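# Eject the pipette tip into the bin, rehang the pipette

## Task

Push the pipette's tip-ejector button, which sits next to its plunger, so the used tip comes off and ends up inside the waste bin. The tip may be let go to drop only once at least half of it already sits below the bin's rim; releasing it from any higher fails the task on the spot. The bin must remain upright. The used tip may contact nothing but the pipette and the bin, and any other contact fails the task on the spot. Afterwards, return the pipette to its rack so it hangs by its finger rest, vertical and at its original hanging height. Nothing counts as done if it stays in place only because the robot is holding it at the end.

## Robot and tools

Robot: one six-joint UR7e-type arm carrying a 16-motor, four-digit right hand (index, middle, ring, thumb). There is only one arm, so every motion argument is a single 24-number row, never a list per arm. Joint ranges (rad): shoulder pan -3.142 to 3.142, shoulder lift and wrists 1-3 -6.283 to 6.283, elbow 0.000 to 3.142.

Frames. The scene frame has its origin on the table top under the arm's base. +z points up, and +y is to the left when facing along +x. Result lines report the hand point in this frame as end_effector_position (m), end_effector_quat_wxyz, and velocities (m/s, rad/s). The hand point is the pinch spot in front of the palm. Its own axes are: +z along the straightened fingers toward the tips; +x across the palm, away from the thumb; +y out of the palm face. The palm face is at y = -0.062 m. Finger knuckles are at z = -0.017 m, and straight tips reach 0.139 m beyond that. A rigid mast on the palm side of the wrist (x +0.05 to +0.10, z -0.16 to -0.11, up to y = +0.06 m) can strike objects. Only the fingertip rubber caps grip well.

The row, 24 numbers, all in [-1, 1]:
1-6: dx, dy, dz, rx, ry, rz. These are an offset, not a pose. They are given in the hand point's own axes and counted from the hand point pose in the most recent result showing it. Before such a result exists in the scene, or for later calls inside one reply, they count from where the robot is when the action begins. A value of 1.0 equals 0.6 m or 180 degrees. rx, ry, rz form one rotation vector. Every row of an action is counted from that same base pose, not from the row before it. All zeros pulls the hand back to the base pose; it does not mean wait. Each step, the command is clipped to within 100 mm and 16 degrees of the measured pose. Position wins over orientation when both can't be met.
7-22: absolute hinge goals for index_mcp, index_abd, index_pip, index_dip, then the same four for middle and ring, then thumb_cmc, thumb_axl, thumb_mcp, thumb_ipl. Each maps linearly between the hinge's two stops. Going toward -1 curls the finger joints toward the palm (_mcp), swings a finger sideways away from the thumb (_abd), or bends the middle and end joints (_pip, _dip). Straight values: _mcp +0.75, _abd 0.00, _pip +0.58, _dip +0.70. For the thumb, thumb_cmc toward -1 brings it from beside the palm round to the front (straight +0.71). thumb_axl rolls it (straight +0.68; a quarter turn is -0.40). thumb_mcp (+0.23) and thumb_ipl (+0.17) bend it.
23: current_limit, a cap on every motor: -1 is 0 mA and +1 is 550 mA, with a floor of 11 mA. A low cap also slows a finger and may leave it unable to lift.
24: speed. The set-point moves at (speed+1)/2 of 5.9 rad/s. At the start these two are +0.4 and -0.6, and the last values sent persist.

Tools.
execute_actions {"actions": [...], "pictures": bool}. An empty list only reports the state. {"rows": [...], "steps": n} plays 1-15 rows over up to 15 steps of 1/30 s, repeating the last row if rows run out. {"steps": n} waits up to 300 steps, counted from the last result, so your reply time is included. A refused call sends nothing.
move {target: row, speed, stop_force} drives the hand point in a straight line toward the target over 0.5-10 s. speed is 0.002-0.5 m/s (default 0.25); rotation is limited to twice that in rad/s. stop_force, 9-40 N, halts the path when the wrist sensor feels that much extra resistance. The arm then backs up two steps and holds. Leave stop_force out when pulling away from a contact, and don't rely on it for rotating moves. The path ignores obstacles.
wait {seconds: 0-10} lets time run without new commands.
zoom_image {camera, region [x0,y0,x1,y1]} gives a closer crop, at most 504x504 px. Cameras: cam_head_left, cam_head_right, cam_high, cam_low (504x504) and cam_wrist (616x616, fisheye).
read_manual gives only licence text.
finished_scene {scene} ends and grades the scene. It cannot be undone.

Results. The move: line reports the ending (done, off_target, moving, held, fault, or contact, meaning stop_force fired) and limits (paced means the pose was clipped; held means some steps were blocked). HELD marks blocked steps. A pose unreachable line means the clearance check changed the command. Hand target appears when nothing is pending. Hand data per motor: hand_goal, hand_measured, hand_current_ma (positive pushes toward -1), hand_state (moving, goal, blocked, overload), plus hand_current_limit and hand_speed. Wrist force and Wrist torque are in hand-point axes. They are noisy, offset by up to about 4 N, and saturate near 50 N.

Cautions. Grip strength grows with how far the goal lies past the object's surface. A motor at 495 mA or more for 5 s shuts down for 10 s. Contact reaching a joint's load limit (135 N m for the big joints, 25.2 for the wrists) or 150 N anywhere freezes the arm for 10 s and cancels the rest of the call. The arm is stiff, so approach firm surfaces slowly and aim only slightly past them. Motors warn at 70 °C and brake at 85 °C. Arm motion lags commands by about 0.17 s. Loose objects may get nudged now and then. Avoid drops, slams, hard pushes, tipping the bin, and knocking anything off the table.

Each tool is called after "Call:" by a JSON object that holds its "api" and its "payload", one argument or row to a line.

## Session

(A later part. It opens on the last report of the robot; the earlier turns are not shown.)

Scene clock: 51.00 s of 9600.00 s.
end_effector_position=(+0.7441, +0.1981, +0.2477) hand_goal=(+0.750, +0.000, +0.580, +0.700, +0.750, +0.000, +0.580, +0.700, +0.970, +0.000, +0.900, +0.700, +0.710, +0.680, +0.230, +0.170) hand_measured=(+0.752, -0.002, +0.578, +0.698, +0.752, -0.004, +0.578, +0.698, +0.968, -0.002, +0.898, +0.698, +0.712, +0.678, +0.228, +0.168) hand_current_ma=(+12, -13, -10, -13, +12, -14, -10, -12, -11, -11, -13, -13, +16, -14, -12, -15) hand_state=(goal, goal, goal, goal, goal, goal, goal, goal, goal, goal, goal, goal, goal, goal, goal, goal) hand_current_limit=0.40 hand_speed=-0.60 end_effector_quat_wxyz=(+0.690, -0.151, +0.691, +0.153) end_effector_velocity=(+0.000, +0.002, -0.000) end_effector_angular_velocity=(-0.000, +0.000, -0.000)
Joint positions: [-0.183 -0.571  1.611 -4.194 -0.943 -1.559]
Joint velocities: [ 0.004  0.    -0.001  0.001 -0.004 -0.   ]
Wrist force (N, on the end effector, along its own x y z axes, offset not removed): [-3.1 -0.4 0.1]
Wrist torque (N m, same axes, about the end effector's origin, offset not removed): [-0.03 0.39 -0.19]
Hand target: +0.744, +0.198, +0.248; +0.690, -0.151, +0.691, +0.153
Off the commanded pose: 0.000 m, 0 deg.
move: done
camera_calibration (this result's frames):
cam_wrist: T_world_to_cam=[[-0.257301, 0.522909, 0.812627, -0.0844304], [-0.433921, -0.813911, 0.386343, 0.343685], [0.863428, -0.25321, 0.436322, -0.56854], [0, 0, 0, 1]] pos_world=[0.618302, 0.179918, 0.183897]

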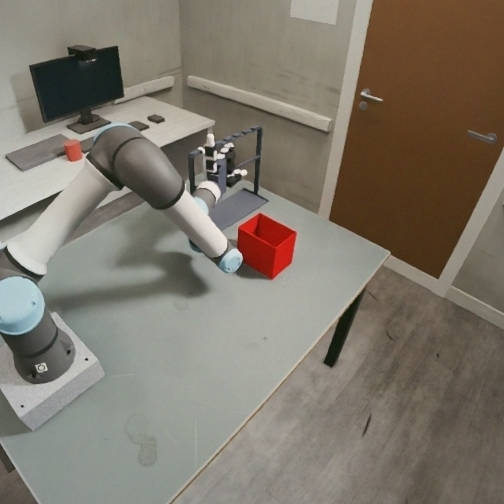

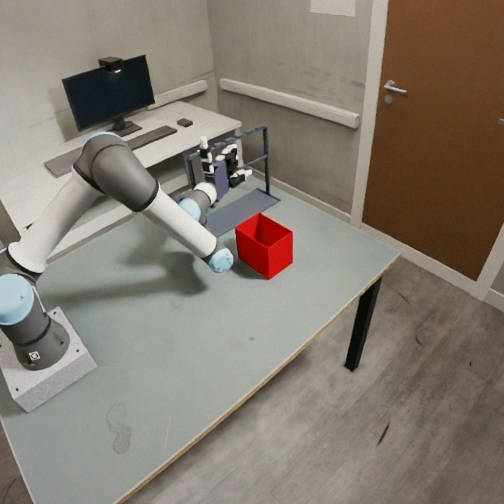

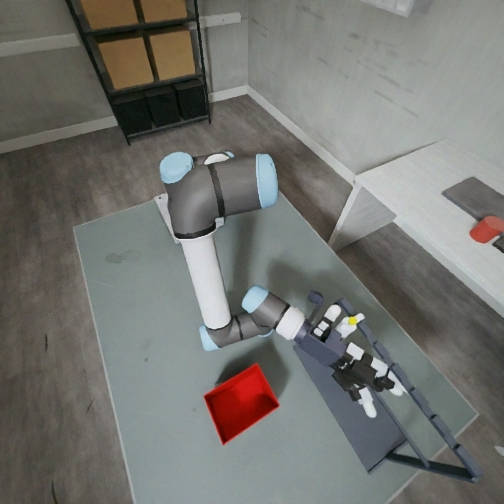

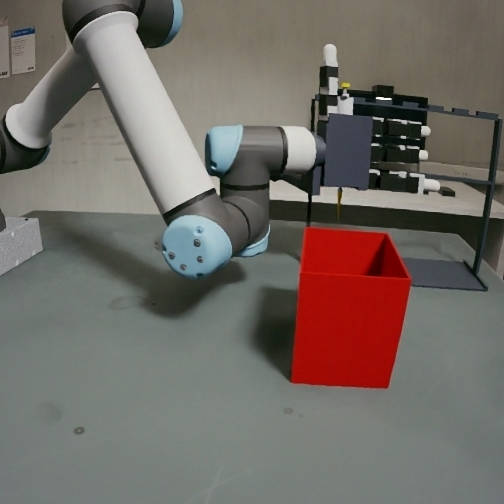

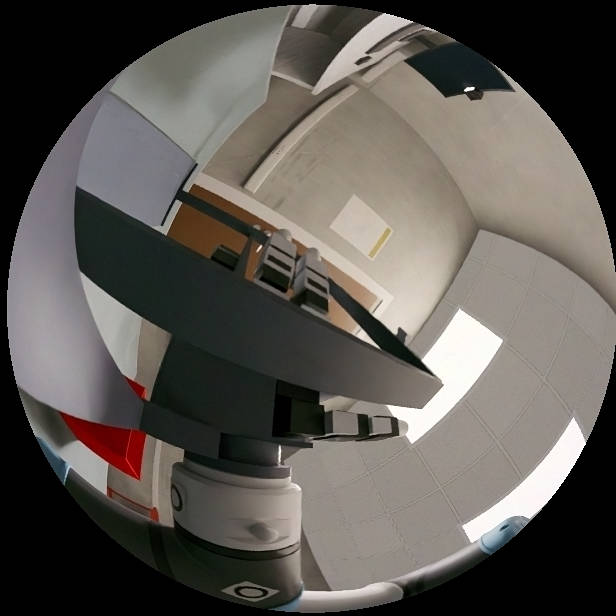

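Call:
{"api": "move", "payload": {
  "target": [0,-0.005,-0.002,0,0,0,0.3,0,-0.59,-0.17,0.3,0,-0.59,-0.17,0.97,0,0.9,0.7,0.71,0.68,0.23,0.17,0.4,-0.6],
  "speed": 0.02
}}

Call:
{"api": "move", "payload": {
  "target": [0,0,0,0,0,0,-0.3,0,-0.65,-0.25,-0.3,0,-0.65,-0.25,0.97,0,0.9,0.7,0.71,0.68,0.23,0.17,0.6,-0.7]
}}

Call:
{"api": "zoom_image", "payload": {
  "camera": "cam_high",
  "region": [300,280,400,380]
}}

Scene clock: 58.67 s of 9600.00 s.
end_effector_position=(+0.7443, +0.1949, +0.2477) hand_goal=(+0.300, +0.000, -0.590, -0.170, +0.300, +0.000, -0.590, -0.170, +0.970, +0.000, +0.900, +0.700, +0.710, +0.680, +0.230, +0.170) hand_measured=(+0.302, -0.002, -0.588, -0.168, +0.302, -0.004, -0.588, -0.168, +0.968, -0.002, +0.898, +0.698, +0.712, +0.678, +0.228, +0.168) hand_current_ma=(+13, -13, +14, +14, +13, -14, +14, +14, -11, -11, -13, -13, +16, -14, -12, -15) hand_state=(goal, goal, goal, goal, goal, goal, goal, goal, goal, goal, goal, goal, goal, goal, goal, goal) hand_current_limit=0.40 hand_speed=-0.60 end_effector_quat_wxyz=(+0.690, -0.151, +0.691, +0.153) end_effector_velocity=(-0.000, +0.000, -0.000) end_effector_angular_velocity=(+0.000, +0.000, +0.000)
Joint positions: [-0.189 -0.571  1.611 -4.194 -0.937 -1.559]
Joint velocities: [ 0.001 -0.     0.001 -0.001 -0.     0.   ]
Wrist force (N, on the end effector, along its own x y z axes, offset not removed): [0.6 1.2 -1.7]
Wrist torque (N m, same axes, about the end effector's origin, offset not removed): [0.25 0.03 0.05]
Hand target: +0.744, +0.195, +0.248; +0.690, -0.151, +0.691, +0.153
Off the commanded pose: 0.000 m, 0 deg.
After step 90, 3.20 s passed at rest.
move: done
camera_calibration (this result's frames):
cam_wrist: T_world_to_cam=[[-0.257296, 0.522916, 0.812624, -0.0826895], [-0.433919, -0.813908, 0.386353, 0.341135], [0.863431, -0.253206, 0.436318, -0.569506], [0, 0, 0, 1]] pos_world=[0.618479, 0.17669, 0.183883]

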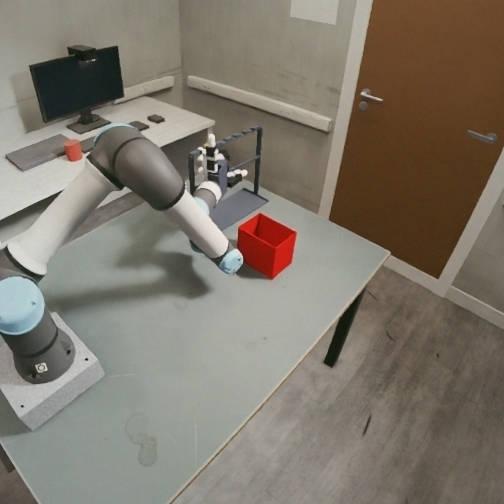

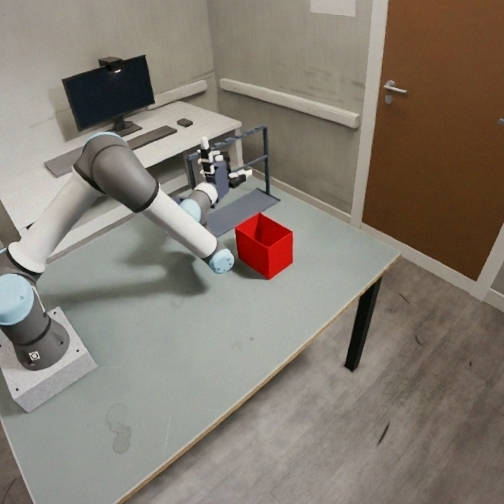

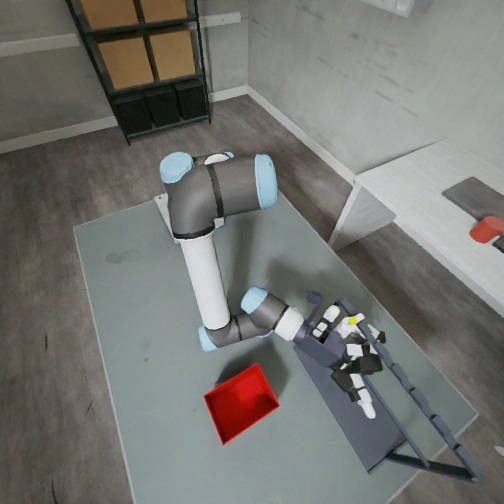

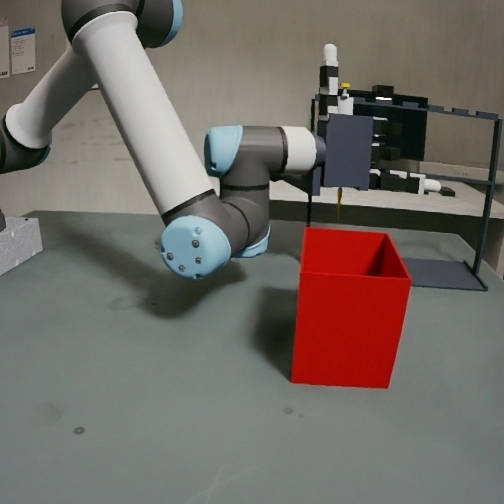

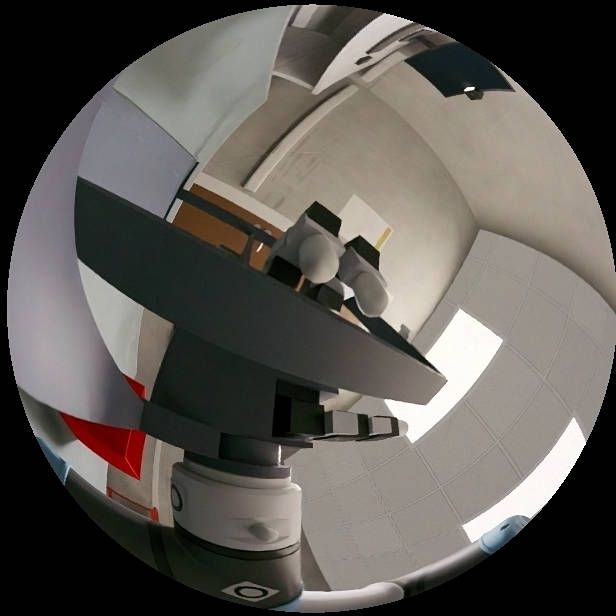

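Scene clock: 59.60 s of 9600.00 s.
end_effector_position=(+0.7443, +0.1949, +0.2477) hand_goal=(-0.300, +0.000, -0.650, -0.250, -0.300, +0.000, -0.650, -0.250, +0.970, +0.000, +0.900, +0.700, +0.710, +0.680, +0.230, +0.170) hand_measured=(+0.018, -0.002, -0.610, -0.234, +0.000, -0.008, -0.604, -0.228, +0.968, -0.002, +0.898, +0.698, +0.712, +0.678, +0.228, +0.168) hand_current_ma=(+437, -13, +242, +94, +437, -36, +259, +117, -11, -11, -13, -13, +16, -14, -12, -15) hand_state=(blocked, goal, blocked, goal, blocked, goal, blocked, blocked, goal, goal, goal, goal, goal, goal, goal, goal) hand_current_limit=0.60 hand_speed=-0.70 end_effector_quat_wxyz=(+0.690, -0.151, +0.691, +0.153) end_effector_velocity=(-0.000, +0.000, +0.000) end_effector_angular_velocity=(+0.000, -0.000, +0.000)
Joint positions: [-0.189 -0.571  1.611 -4.194 -0.937 -1.559]
Joint velocities: [ 0.    -0.     0.    -0.001 -0.     0.   ]
Wrist force (N, on the end effector, along its own x y z axes, offset not removed): [-6.6 -2.2 0.9]
Wrist torque (N m, same axes, about the end effector's origin, offset not removed): [-0.25 0.36 -0.20]
Hand target: +0.744, +0.195, +0.248; +0.690, -0.151, +0.691, +0.153
Off the commanded pose: 0.000 m, 0 deg.
move: done
camera_calibration (this result's frames):
cam_wrist: T_world_to_cam=[[-0.257306, 0.522902, 0.81263, -0.0826852], [-0.433922, -0.813915, 0.386335, 0.34114], [0.863426, -0.253212, 0.436324, -0.569512], [0, 0, 0, 1]] pos_world=[0.618484, 0.176688, 0.18389]

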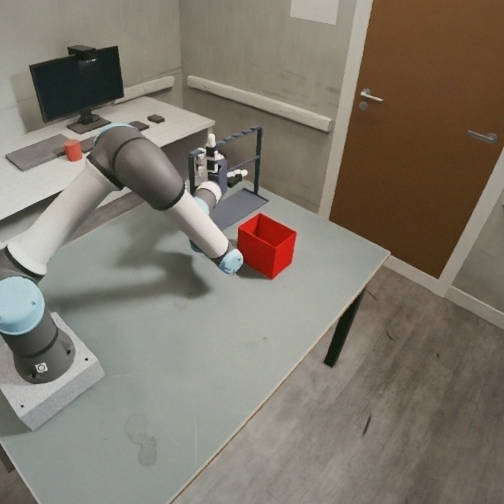

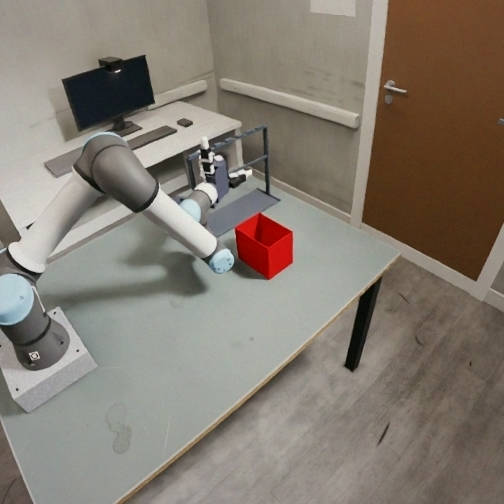

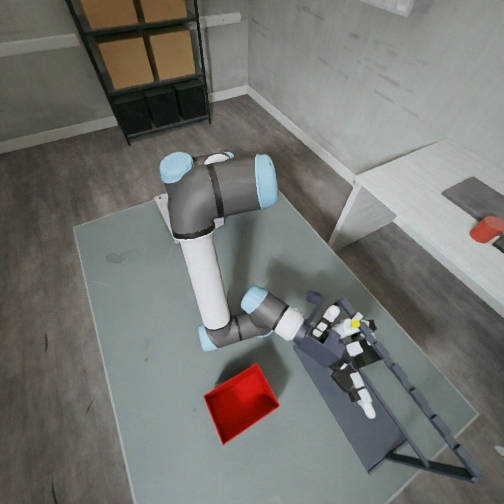

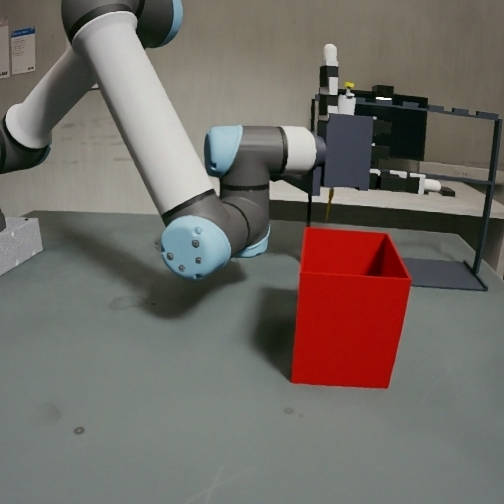

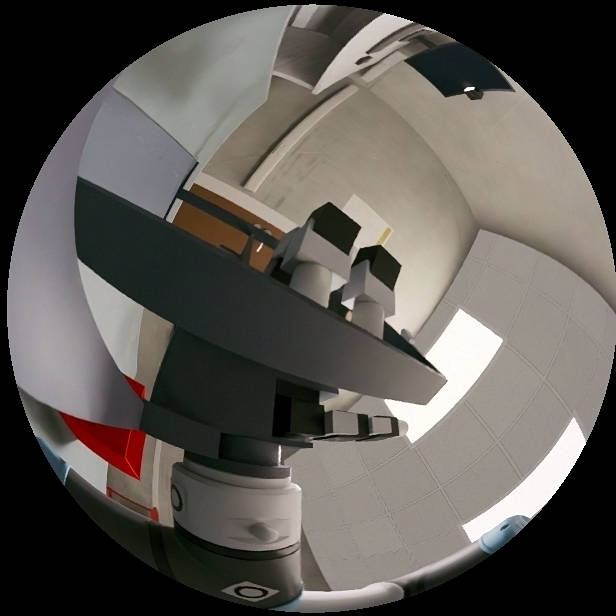

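Region (300, 280, 400, 380) of cam_high's 504x504 image, scaled by 5.040, with more detail than that image has.

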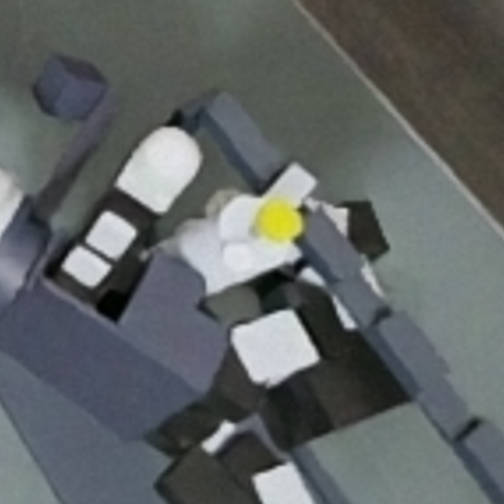

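Call:
{"api": "move", "payload": {
  "target": [0,0,0,0,0,0,0.3,0,-0.2,-0.1,0.3,0,-0.2,-0.1,0.97,0,0.9,0.7,0.71,0.68,0.23,0.17,0.6,-0.7]
}}

Call:
{"api": "move", "payload": {
  "target": [0,0,-0.013,0,0,0,-0.22,0,-0.2,-0.1,-0.22,0,-0.2,-0.1,0.97,0,0.9,0.7,0.71,0.68,0.23,0.17,0.6,-0.8],
  "speed": 0.02
}}

Call:
{"api": "zoom_image", "payload": {
  "camera": "cam_high",
  "region": [300,280,400,380]
}}

Scene clock: 65.30 s of 9600.00 s.
end_effector_position=(+0.7443, +0.1949, +0.2477) hand_goal=(+0.300, +0.000, -0.200, -0.100, +0.300, +0.000, -0.200, -0.100, +0.970, +0.000, +0.900, +0.700, +0.710, +0.680, +0.230, +0.170) hand_measured=(+0.298, -0.002, -0.202, -0.102, +0.298, -0.008, -0.202, -0.102, +0.968, -0.002, +0.898, +0.698, +0.712, +0.678, +0.228, +0.168) hand_current_ma=(-12, -13, -14, -14, -12, -36, -14, -14, -11, -11, -13, -13, +16, -14, -12, -15) hand_state=(goal, goal, goal, goal, goal, goal, goal, goal, goal, goal, goal, goal, goal, goal, goal, goal) hand_current_limit=0.60 hand_speed=-0.70 end_effector_quat_wxyz=(+0.690, -0.151, +0.691, +0.153) end_effector_velocity=(-0.000, +0.000, +0.000) end_effector_angular_velocity=(+0.000, -0.001, +0.000)
Joint positions: [-0.189 -0.571  1.611 -4.194 -0.937 -1.559]
Joint velocities: [ 0.     0.     0.    -0.001 -0.     0.001]
Wrist force (N, on the end effector, along its own x y z axes, offset not removed): [-1.6 -0.1 -0.1]
Wrist torque (N m, same axes, about the end effector's origin, offset not removed): [-0.10 0.21 -0.25]
Hand target: +0.744, +0.195, +0.248; +0.690, -0.151, +0.691, +0.153
Off the commanded pose: 0.000 m, 0 deg.
After step 90, 1.80 s passed at rest.
move: done
camera_calibration (this result's frames):
cam_wrist: T_world_to_cam=[[-0.257311, 0.522918, 0.812618, -0.0826789], [-0.433925, -0.813907, 0.386347, 0.341139], [0.863423, -0.253204, 0.436335, -0.569512], [0, 0, 0, 1]] pos_world=[0.618484, 0.176687, 0.183886]

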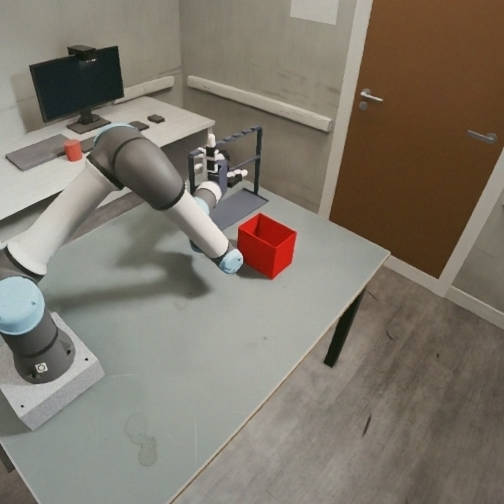

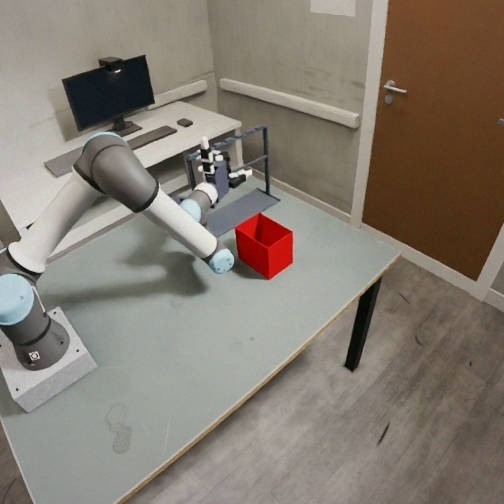

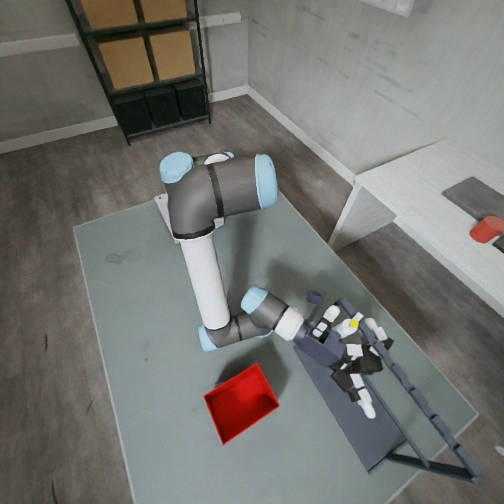

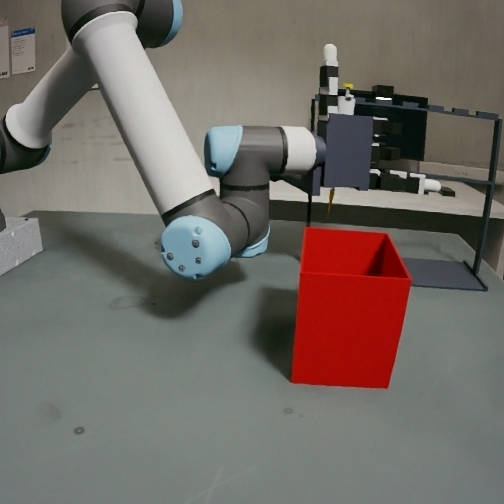

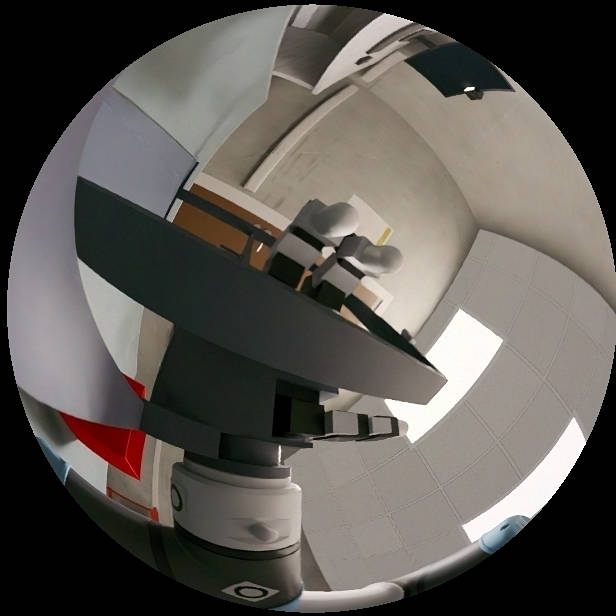

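Scene clock: 66.70 s of 9600.00 s.
end_effector_position=(+0.7372, +0.1916, +0.2477) hand_goal=(-0.220, +0.000, -0.200, -0.100, -0.220, +0.000, -0.200, -0.100, +0.970, +0.000, +0.900, +0.700, +0.710, +0.680, +0.230, +0.170) hand_measured=(-0.218, -0.002, -0.202, -0.102, -0.218, -0.008, -0.202, -0.102, +0.968, -0.002, +0.898, +0.698, +0.712, +0.678, +0.228, +0.168) hand_current_ma=(+14, -13, -13, -14, +14, -36, -13, -14, -11, -11, -13, -13, +16, -14, -12, -15) hand_state=(goal, goal, goal, goal, goal, goal, goal, goal, goal, goal, goal, goal, goal, goal, goal, goal) hand_current_limit=0.60 hand_speed=-0.80 end_effector_quat_wxyz=(+0.690, -0.151, +0.691, +0.153) end_effector_velocity=(+0.000, -0.000, +0.000) end_effector_angular_velocity=(-0.000, -0.001, -0.000)
Joint positions: [-0.197 -0.579  1.635 -4.21  -0.928 -1.559]
Joint velocities: [-0.    -0.    -0.001  0.     0.     0.   ]
Wrist force (N, on the end effector, along its own x y z axes, offset not removed): [1.4 -0.6 -1.0]
Wrist torque (N m, same axes, about the end effector's origin, offset not removed): [-0.13 -0.18 -0.01]
Hand target: +0.737, +0.192, +0.248; +0.690, -0.151, +0.691, +0.153
Off the commanded pose: 0.000 m, 0 deg.
move: done
camera_calibration (this result's frames):
cam_wrist: T_world_to_cam=[[-0.257309, 0.522929, 0.812611, -0.0827838], [-0.433924, -0.813902, 0.38636, 0.335384], [0.863425, -0.253198, 0.436335, -0.564249], [0, 0, 0, 1]] pos_world=[0.611417, 0.173393, 0.183894]

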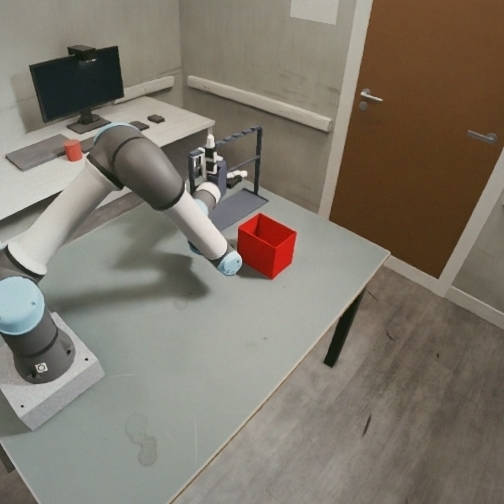

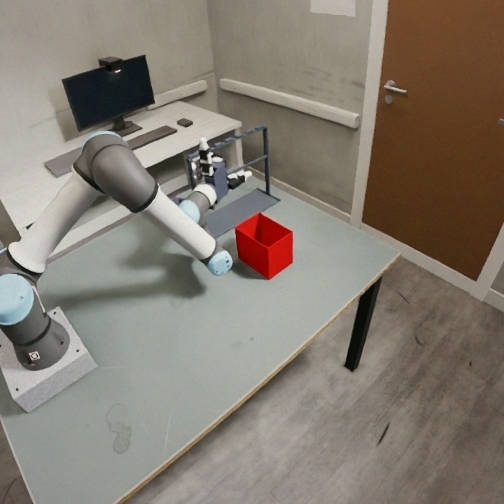

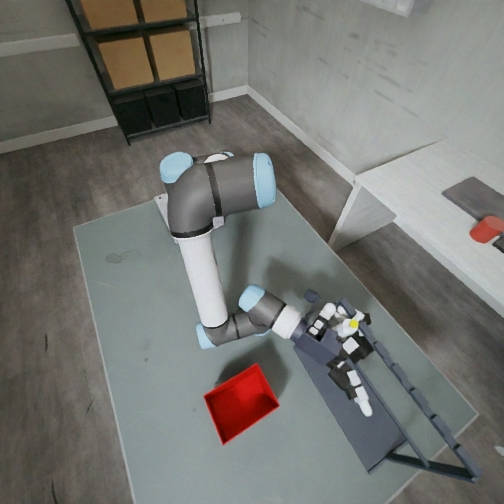

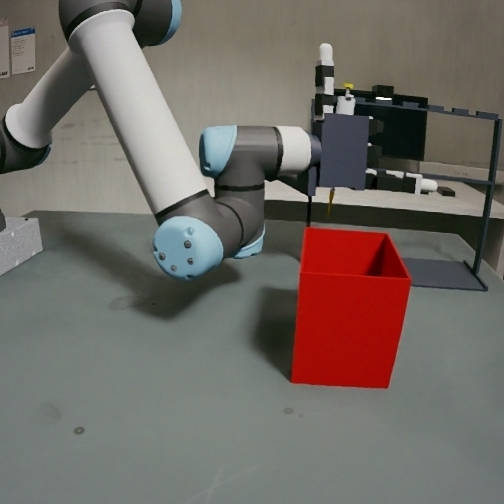

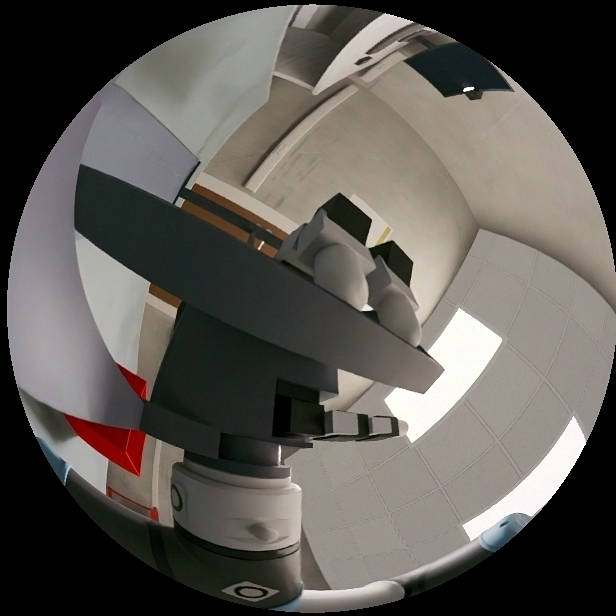

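Region (300, 280, 400, 380) of cam_high's 504x504 image, scaled by 5.040, with more detail than that image has.

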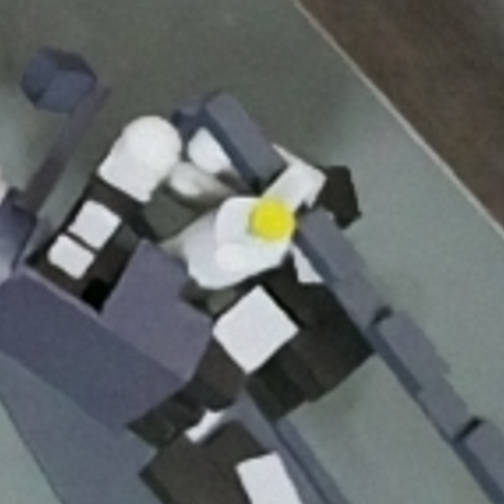

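Still tilted; wrapping with pip/dip should pull it straight.

Call:
{"api": "move", "payload": {
  "target": [0,0,0,0,0,0,-0.25,0,-0.6,-0.7,-0.25,0,-0.6,-0.7,0.97,0,0.9,0.7,0.71,0.68,0.23,0.17,0.6,-0.85]
}}

Call:
{"api": "zoom_image", "payload": {
  "camera": "cam_high",
  "region": [300,280,400,380]
}}

Scene clock: 69.50 s of 9600.00 s.
end_effector_position=(+0.7372, +0.1916, +0.2477) hand_goal=(-0.250, +0.000, -0.600, -0.700, -0.250, +0.000, -0.600, -0.700, +0.970, +0.000, +0.900, +0.700, +0.710, +0.680, +0.230, +0.170) hand_measured=(-0.250, -0.002, -0.542, -0.442, -0.246, -0.006, -0.546, -0.436, +0.968, -0.002, +0.898, +0.698, +0.712, +0.678, +0.228, +0.168) hand_current_ma=(+5, -13, +339, +440, +17, -29, +301, +440, -11, -11, -13, -13, +16, -14, -12, -15) hand_state=(goal, goal, blocked, blocked, goal, goal, blocked, blocked, goal, goal, goal, goal, goal, goal, goal, goal) hand_current_limit=0.60 hand_speed=-0.85 end_effector_quat_wxyz=(+0.690, -0.151, +0.691, +0.153) end_effector_velocity=(-0.000, +0.000, -0.000) end_effector_angular_velocity=(-0.000, +0.000, +0.001)
Joint positions: [-0.197 -0.579  1.635 -4.21  -0.928 -1.559]
Joint velocities: [ 0.     0.    -0.     0.     0.    -0.001]
Wrist force (N, on the end effector, along its own x y z axes, offset not removed): [-0.5 0.2 -0.3]
Wrist torque (N m, same axes, about the end effector's origin, offset not removed): [-0.10 -0.02 -0.07]
Hand target: +0.737, +0.192, +0.248; +0.690, -0.151, +0.691, +0.153
Off the commanded pose: 0.000 m, 0 deg.
move: done
camera_calibration (this result's frames):
cam_wrist: T_world_to_cam=[[-0.257317, 0.522928, 0.81261, -0.0827798], [-0.433919, -0.813905, 0.386359, 0.335381], [0.863425, -0.25319, 0.43634, -0.56425], [0, 0, 0, 1]] pos_world=[0.611415, 0.173393, 0.183895]

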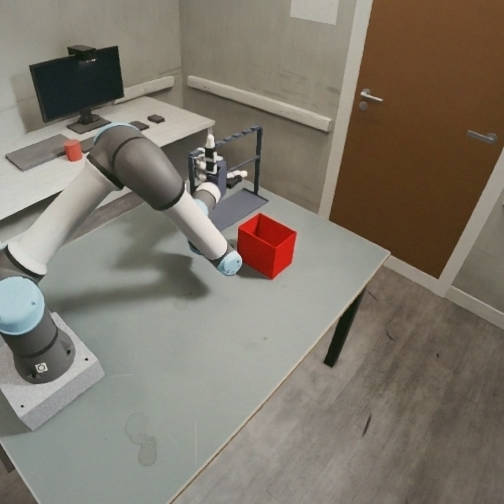

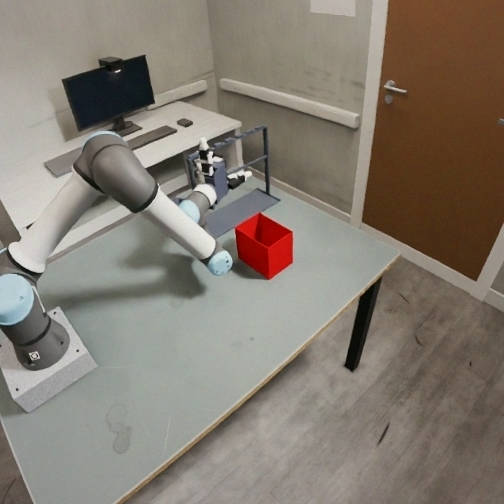

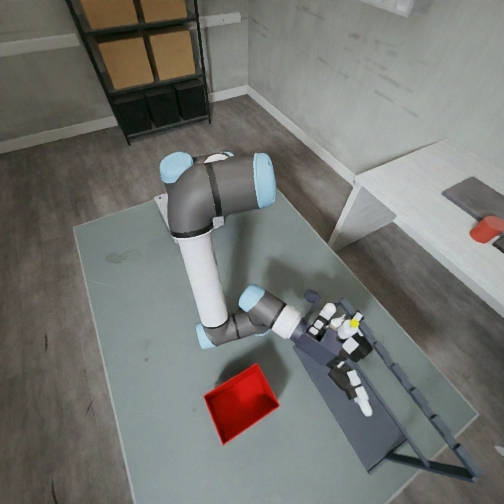

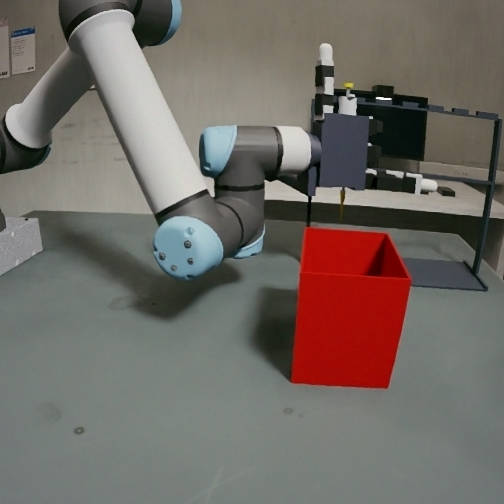

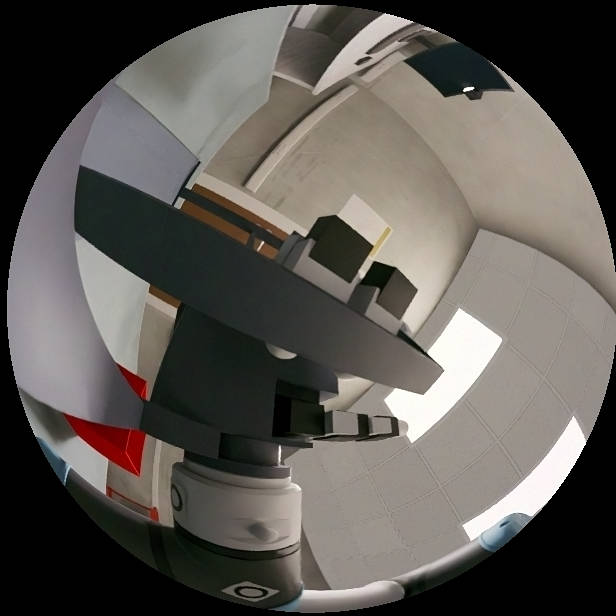

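Region (300, 280, 400, 380) of cam_high's 504x504 image, scaled by 5.040, with more detail than that image has.

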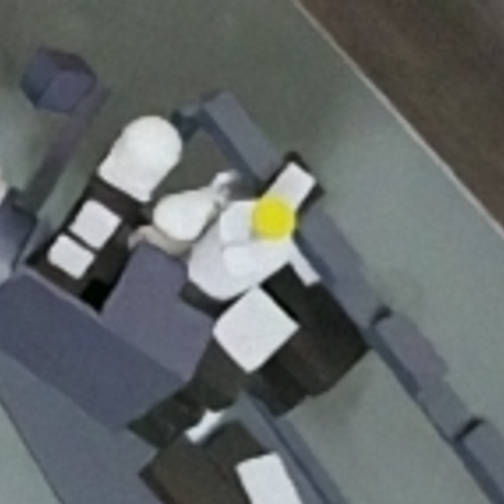

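Call:
{"api": "move", "payload": {
  "target": [-0.018,0,0,0,0,0,-0.3,0,-0.62,-0.7,-0.3,0,-0.62,-0.7,0.97,0,0.9,0.7,0.71,0.68,0.23,0.17,0.6,-0.85],
  "speed": 0.01
}}

Call:
{"api": "move", "payload": {
  "target": [0,-0.03,-0.014,0,0,0,-0.3,0,-0.62,-0.7,-0.3,0,-0.62,-0.7,0.97,0,0.9,0.7,0.71,0.68,0.23,0.17,0.6,-0.85],
  "speed": 0.01
}}

Call:
{"api": "zoom_image", "payload": {
  "camera": "cam_high",
  "region": [300,280,400,380]
}}

Scene clock: 73.87 s of 9600.00 s.
end_effector_position=(+0.7373, +0.1916, +0.2583) hand_goal=(-0.300, +0.000, -0.620, -0.700, -0.300, +0.000, -0.620, -0.700, +0.970, +0.000, +0.900, +0.700, +0.710, +0.680, +0.230, +0.170) hand_measured=(-0.298, -0.002, -0.544, -0.442, -0.294, -0.006, -0.548, -0.436, +0.968, -0.002, +0.898, +0.698, +0.712, +0.678, +0.228, +0.168) hand_current_ma=(+9, -13, +440, +440, +31, -25, +404, +440, -11, -11, -13, -13, +16, -14, -12, -15) hand_state=(goal, goal, blocked, blocked, goal, goal, blocked, blocked, goal, goal, goal, goal, goal, goal, goal, goal) hand_current_limit=0.60 hand_speed=-0.85 end_effector_quat_wxyz=(+0.690, -0.151, +0.691, +0.153) end_effector_velocity=(+0.000, -0.000, +0.002) end_effector_angular_velocity=(-0.001, -0.000, -0.000)
Joint positions: [-0.198 -0.601  1.642 -4.195 -0.928 -1.559]
Joint velocities: [-0.    -0.004  0.001  0.004  0.    -0.001]
Wrist force (N, on the end effector, along its own x y z axes, offset not removed): [1.1 -1.2 -0.6]
Wrist torque (N m, same axes, about the end effector's origin, offset not removed): [-0.21 0.05 0.05]
Hand target: +0.737, +0.192, +0.258; +0.690, -0.151, +0.691, +0.153
Off the commanded pose: 0.000 m, 0 deg.
After step 90, 0.07 s passed at rest.
move: done
camera_calibration (this result's frames):
cam_wrist: T_world_to_cam=[[-0.257337, 0.522916, 0.812611, -0.0913285], [-0.433923, -0.813912, 0.386339, 0.331291], [0.863417, -0.253191, 0.436355, -0.568906], [0, 0, 0, 1]] pos_world=[0.611455, 0.173358, 0.194468]

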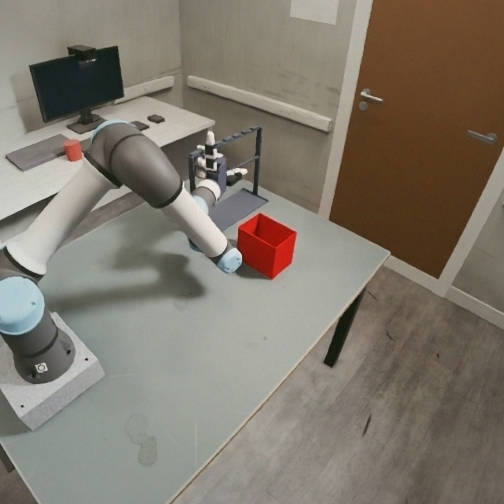

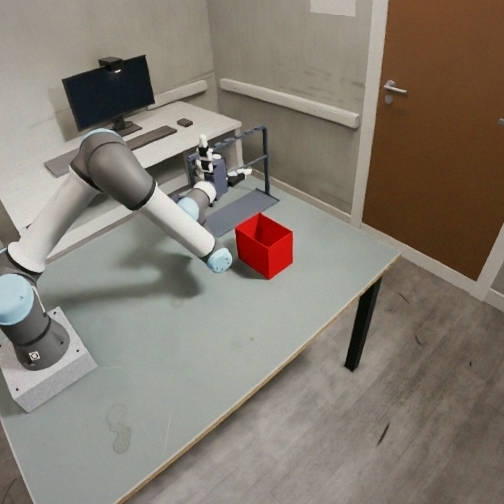

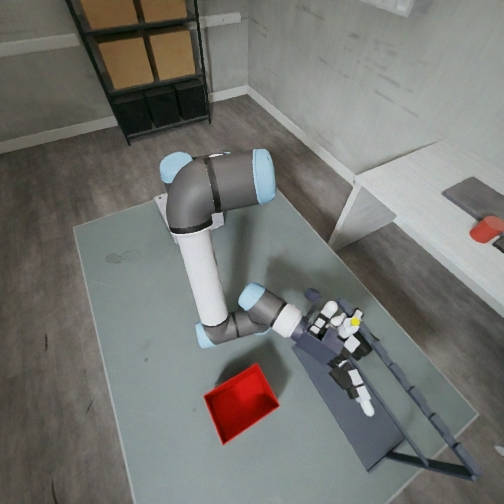

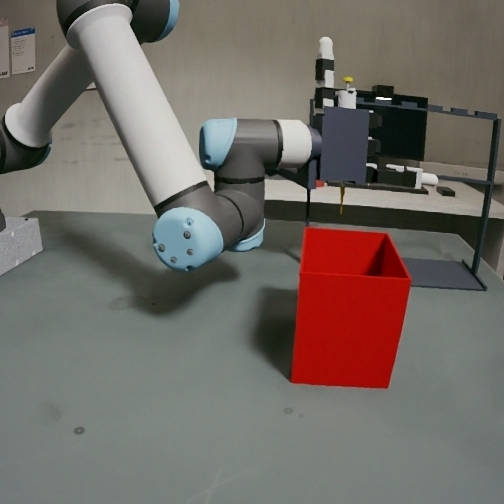

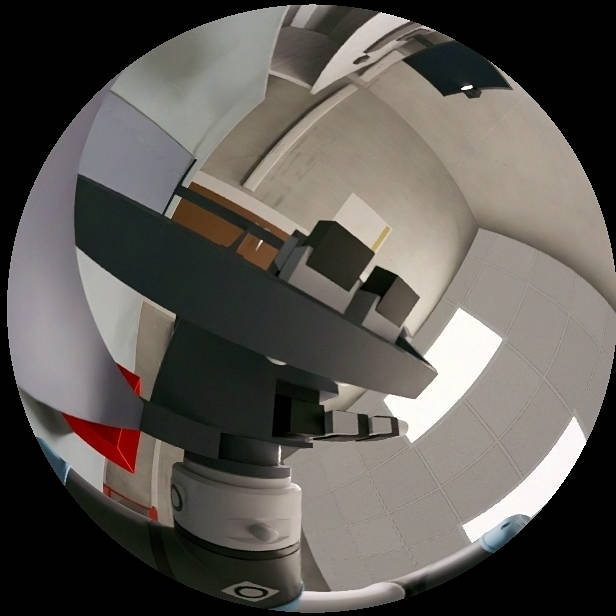

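Scene clock: 76.07 s of 9600.00 s.
end_effector_position=(+0.7372, +0.1719, +0.2582) hand_goal=(-0.300, +0.000, -0.620, -0.700, -0.300, +0.000, -0.620, -0.700, +0.970, +0.000, +0.900, +0.700, +0.710, +0.680, +0.230, +0.170) hand_measured=(-0.298, -0.002, -0.544, -0.442, -0.294, -0.006, -0.548, -0.436, +0.968, -0.002, +0.898, +0.698, +0.712, +0.678, +0.228, +0.168) hand_current_ma=(+7, -13, +440, +440, +29, -25, +404, +440, -11, -11, -13, -13, +16, -14, -12, -15) hand_state=(goal, goal, blocked, blocked, goal, goal, blocked, blocked, goal, goal, goal, goal, goal, goal, goal, goal) hand_current_limit=0.60 hand_speed=-0.85 end_effector_quat_wxyz=(+0.690, -0.151, +0.691, +0.153) end_effector_velocity=(+0.000, -0.002, -0.000) end_effector_angular_velocity=(+0.001, +0.001, +0.000)
Joint positions: [-0.233 -0.601  1.643 -4.197 -0.893 -1.558]
Joint velocities: [-0.004 -0.     0.     0.001  0.004  0.001]
Wrist force (N, on the end effector, along its own x y z axes, offset not removed): [0.4 0.3 -0.4]
Wrist torque (N m, same axes, about the end effector's origin, offset not removed): [-0.11 -0.06 0.03]
Hand target: +0.737, +0.172, +0.258; +0.690, -0.151, +0.691, +0.153
Off the commanded pose: 0.000 m, 0 deg.
move: done
camera_calibration (this result's frames):
cam_wrist: T_world_to_cam=[[-0.257282, 0.522958, 0.812602, -0.081036], [-0.433907, -0.81389, 0.386405, 0.315308], [0.863441, -0.253178, 0.436314, -0.573811], [0, 0, 0, 1]] pos_world=[0.611417, 0.153727, 0.194375]

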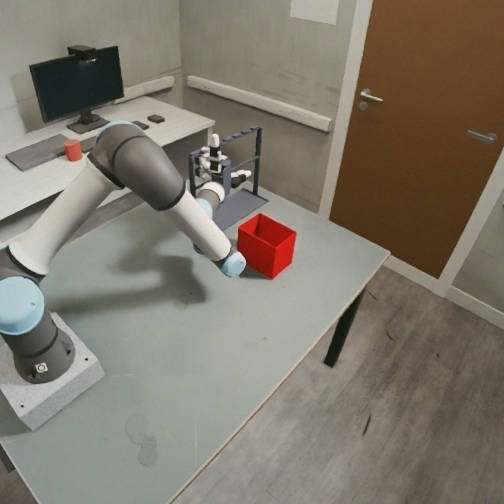

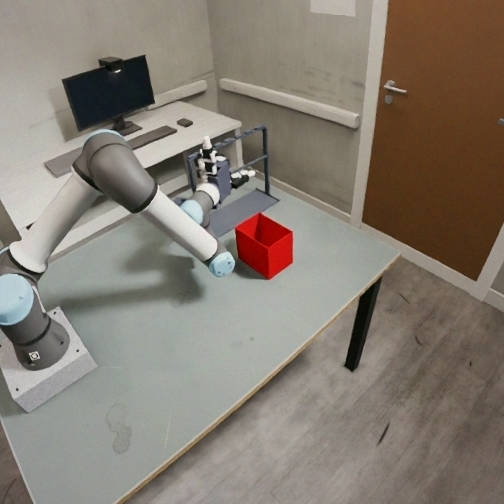

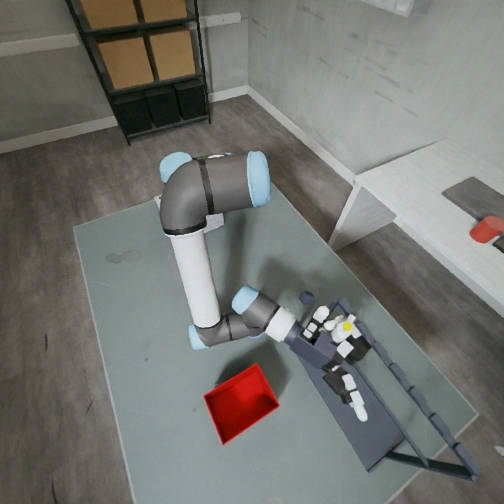

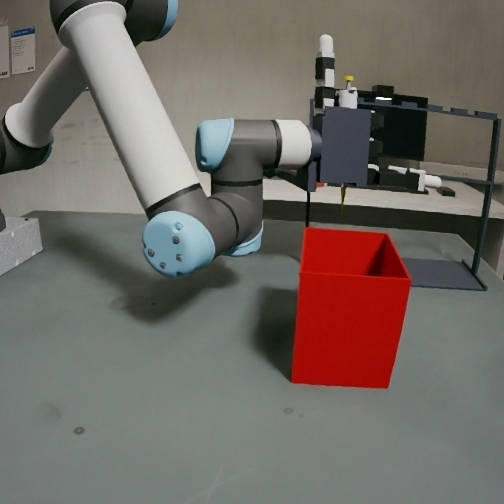

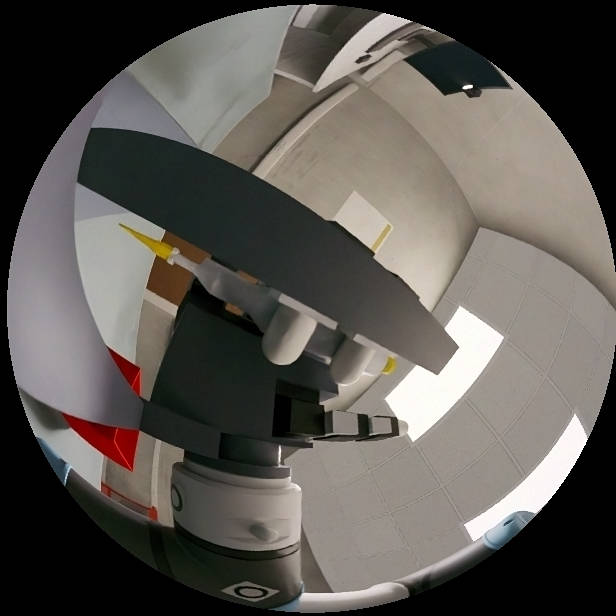

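Region (300, 280, 400, 380) of cam_high's 504x504 image, scaled by 5.040, with more detail than that image has.

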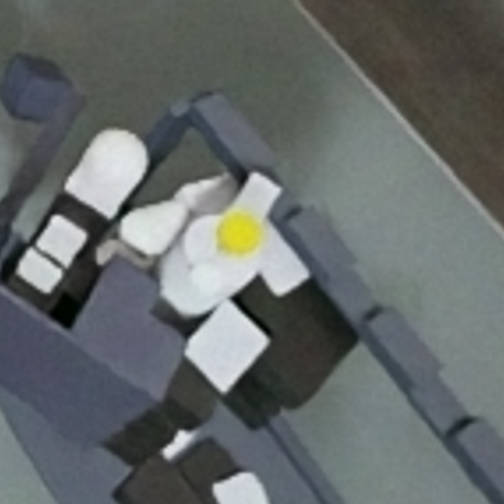

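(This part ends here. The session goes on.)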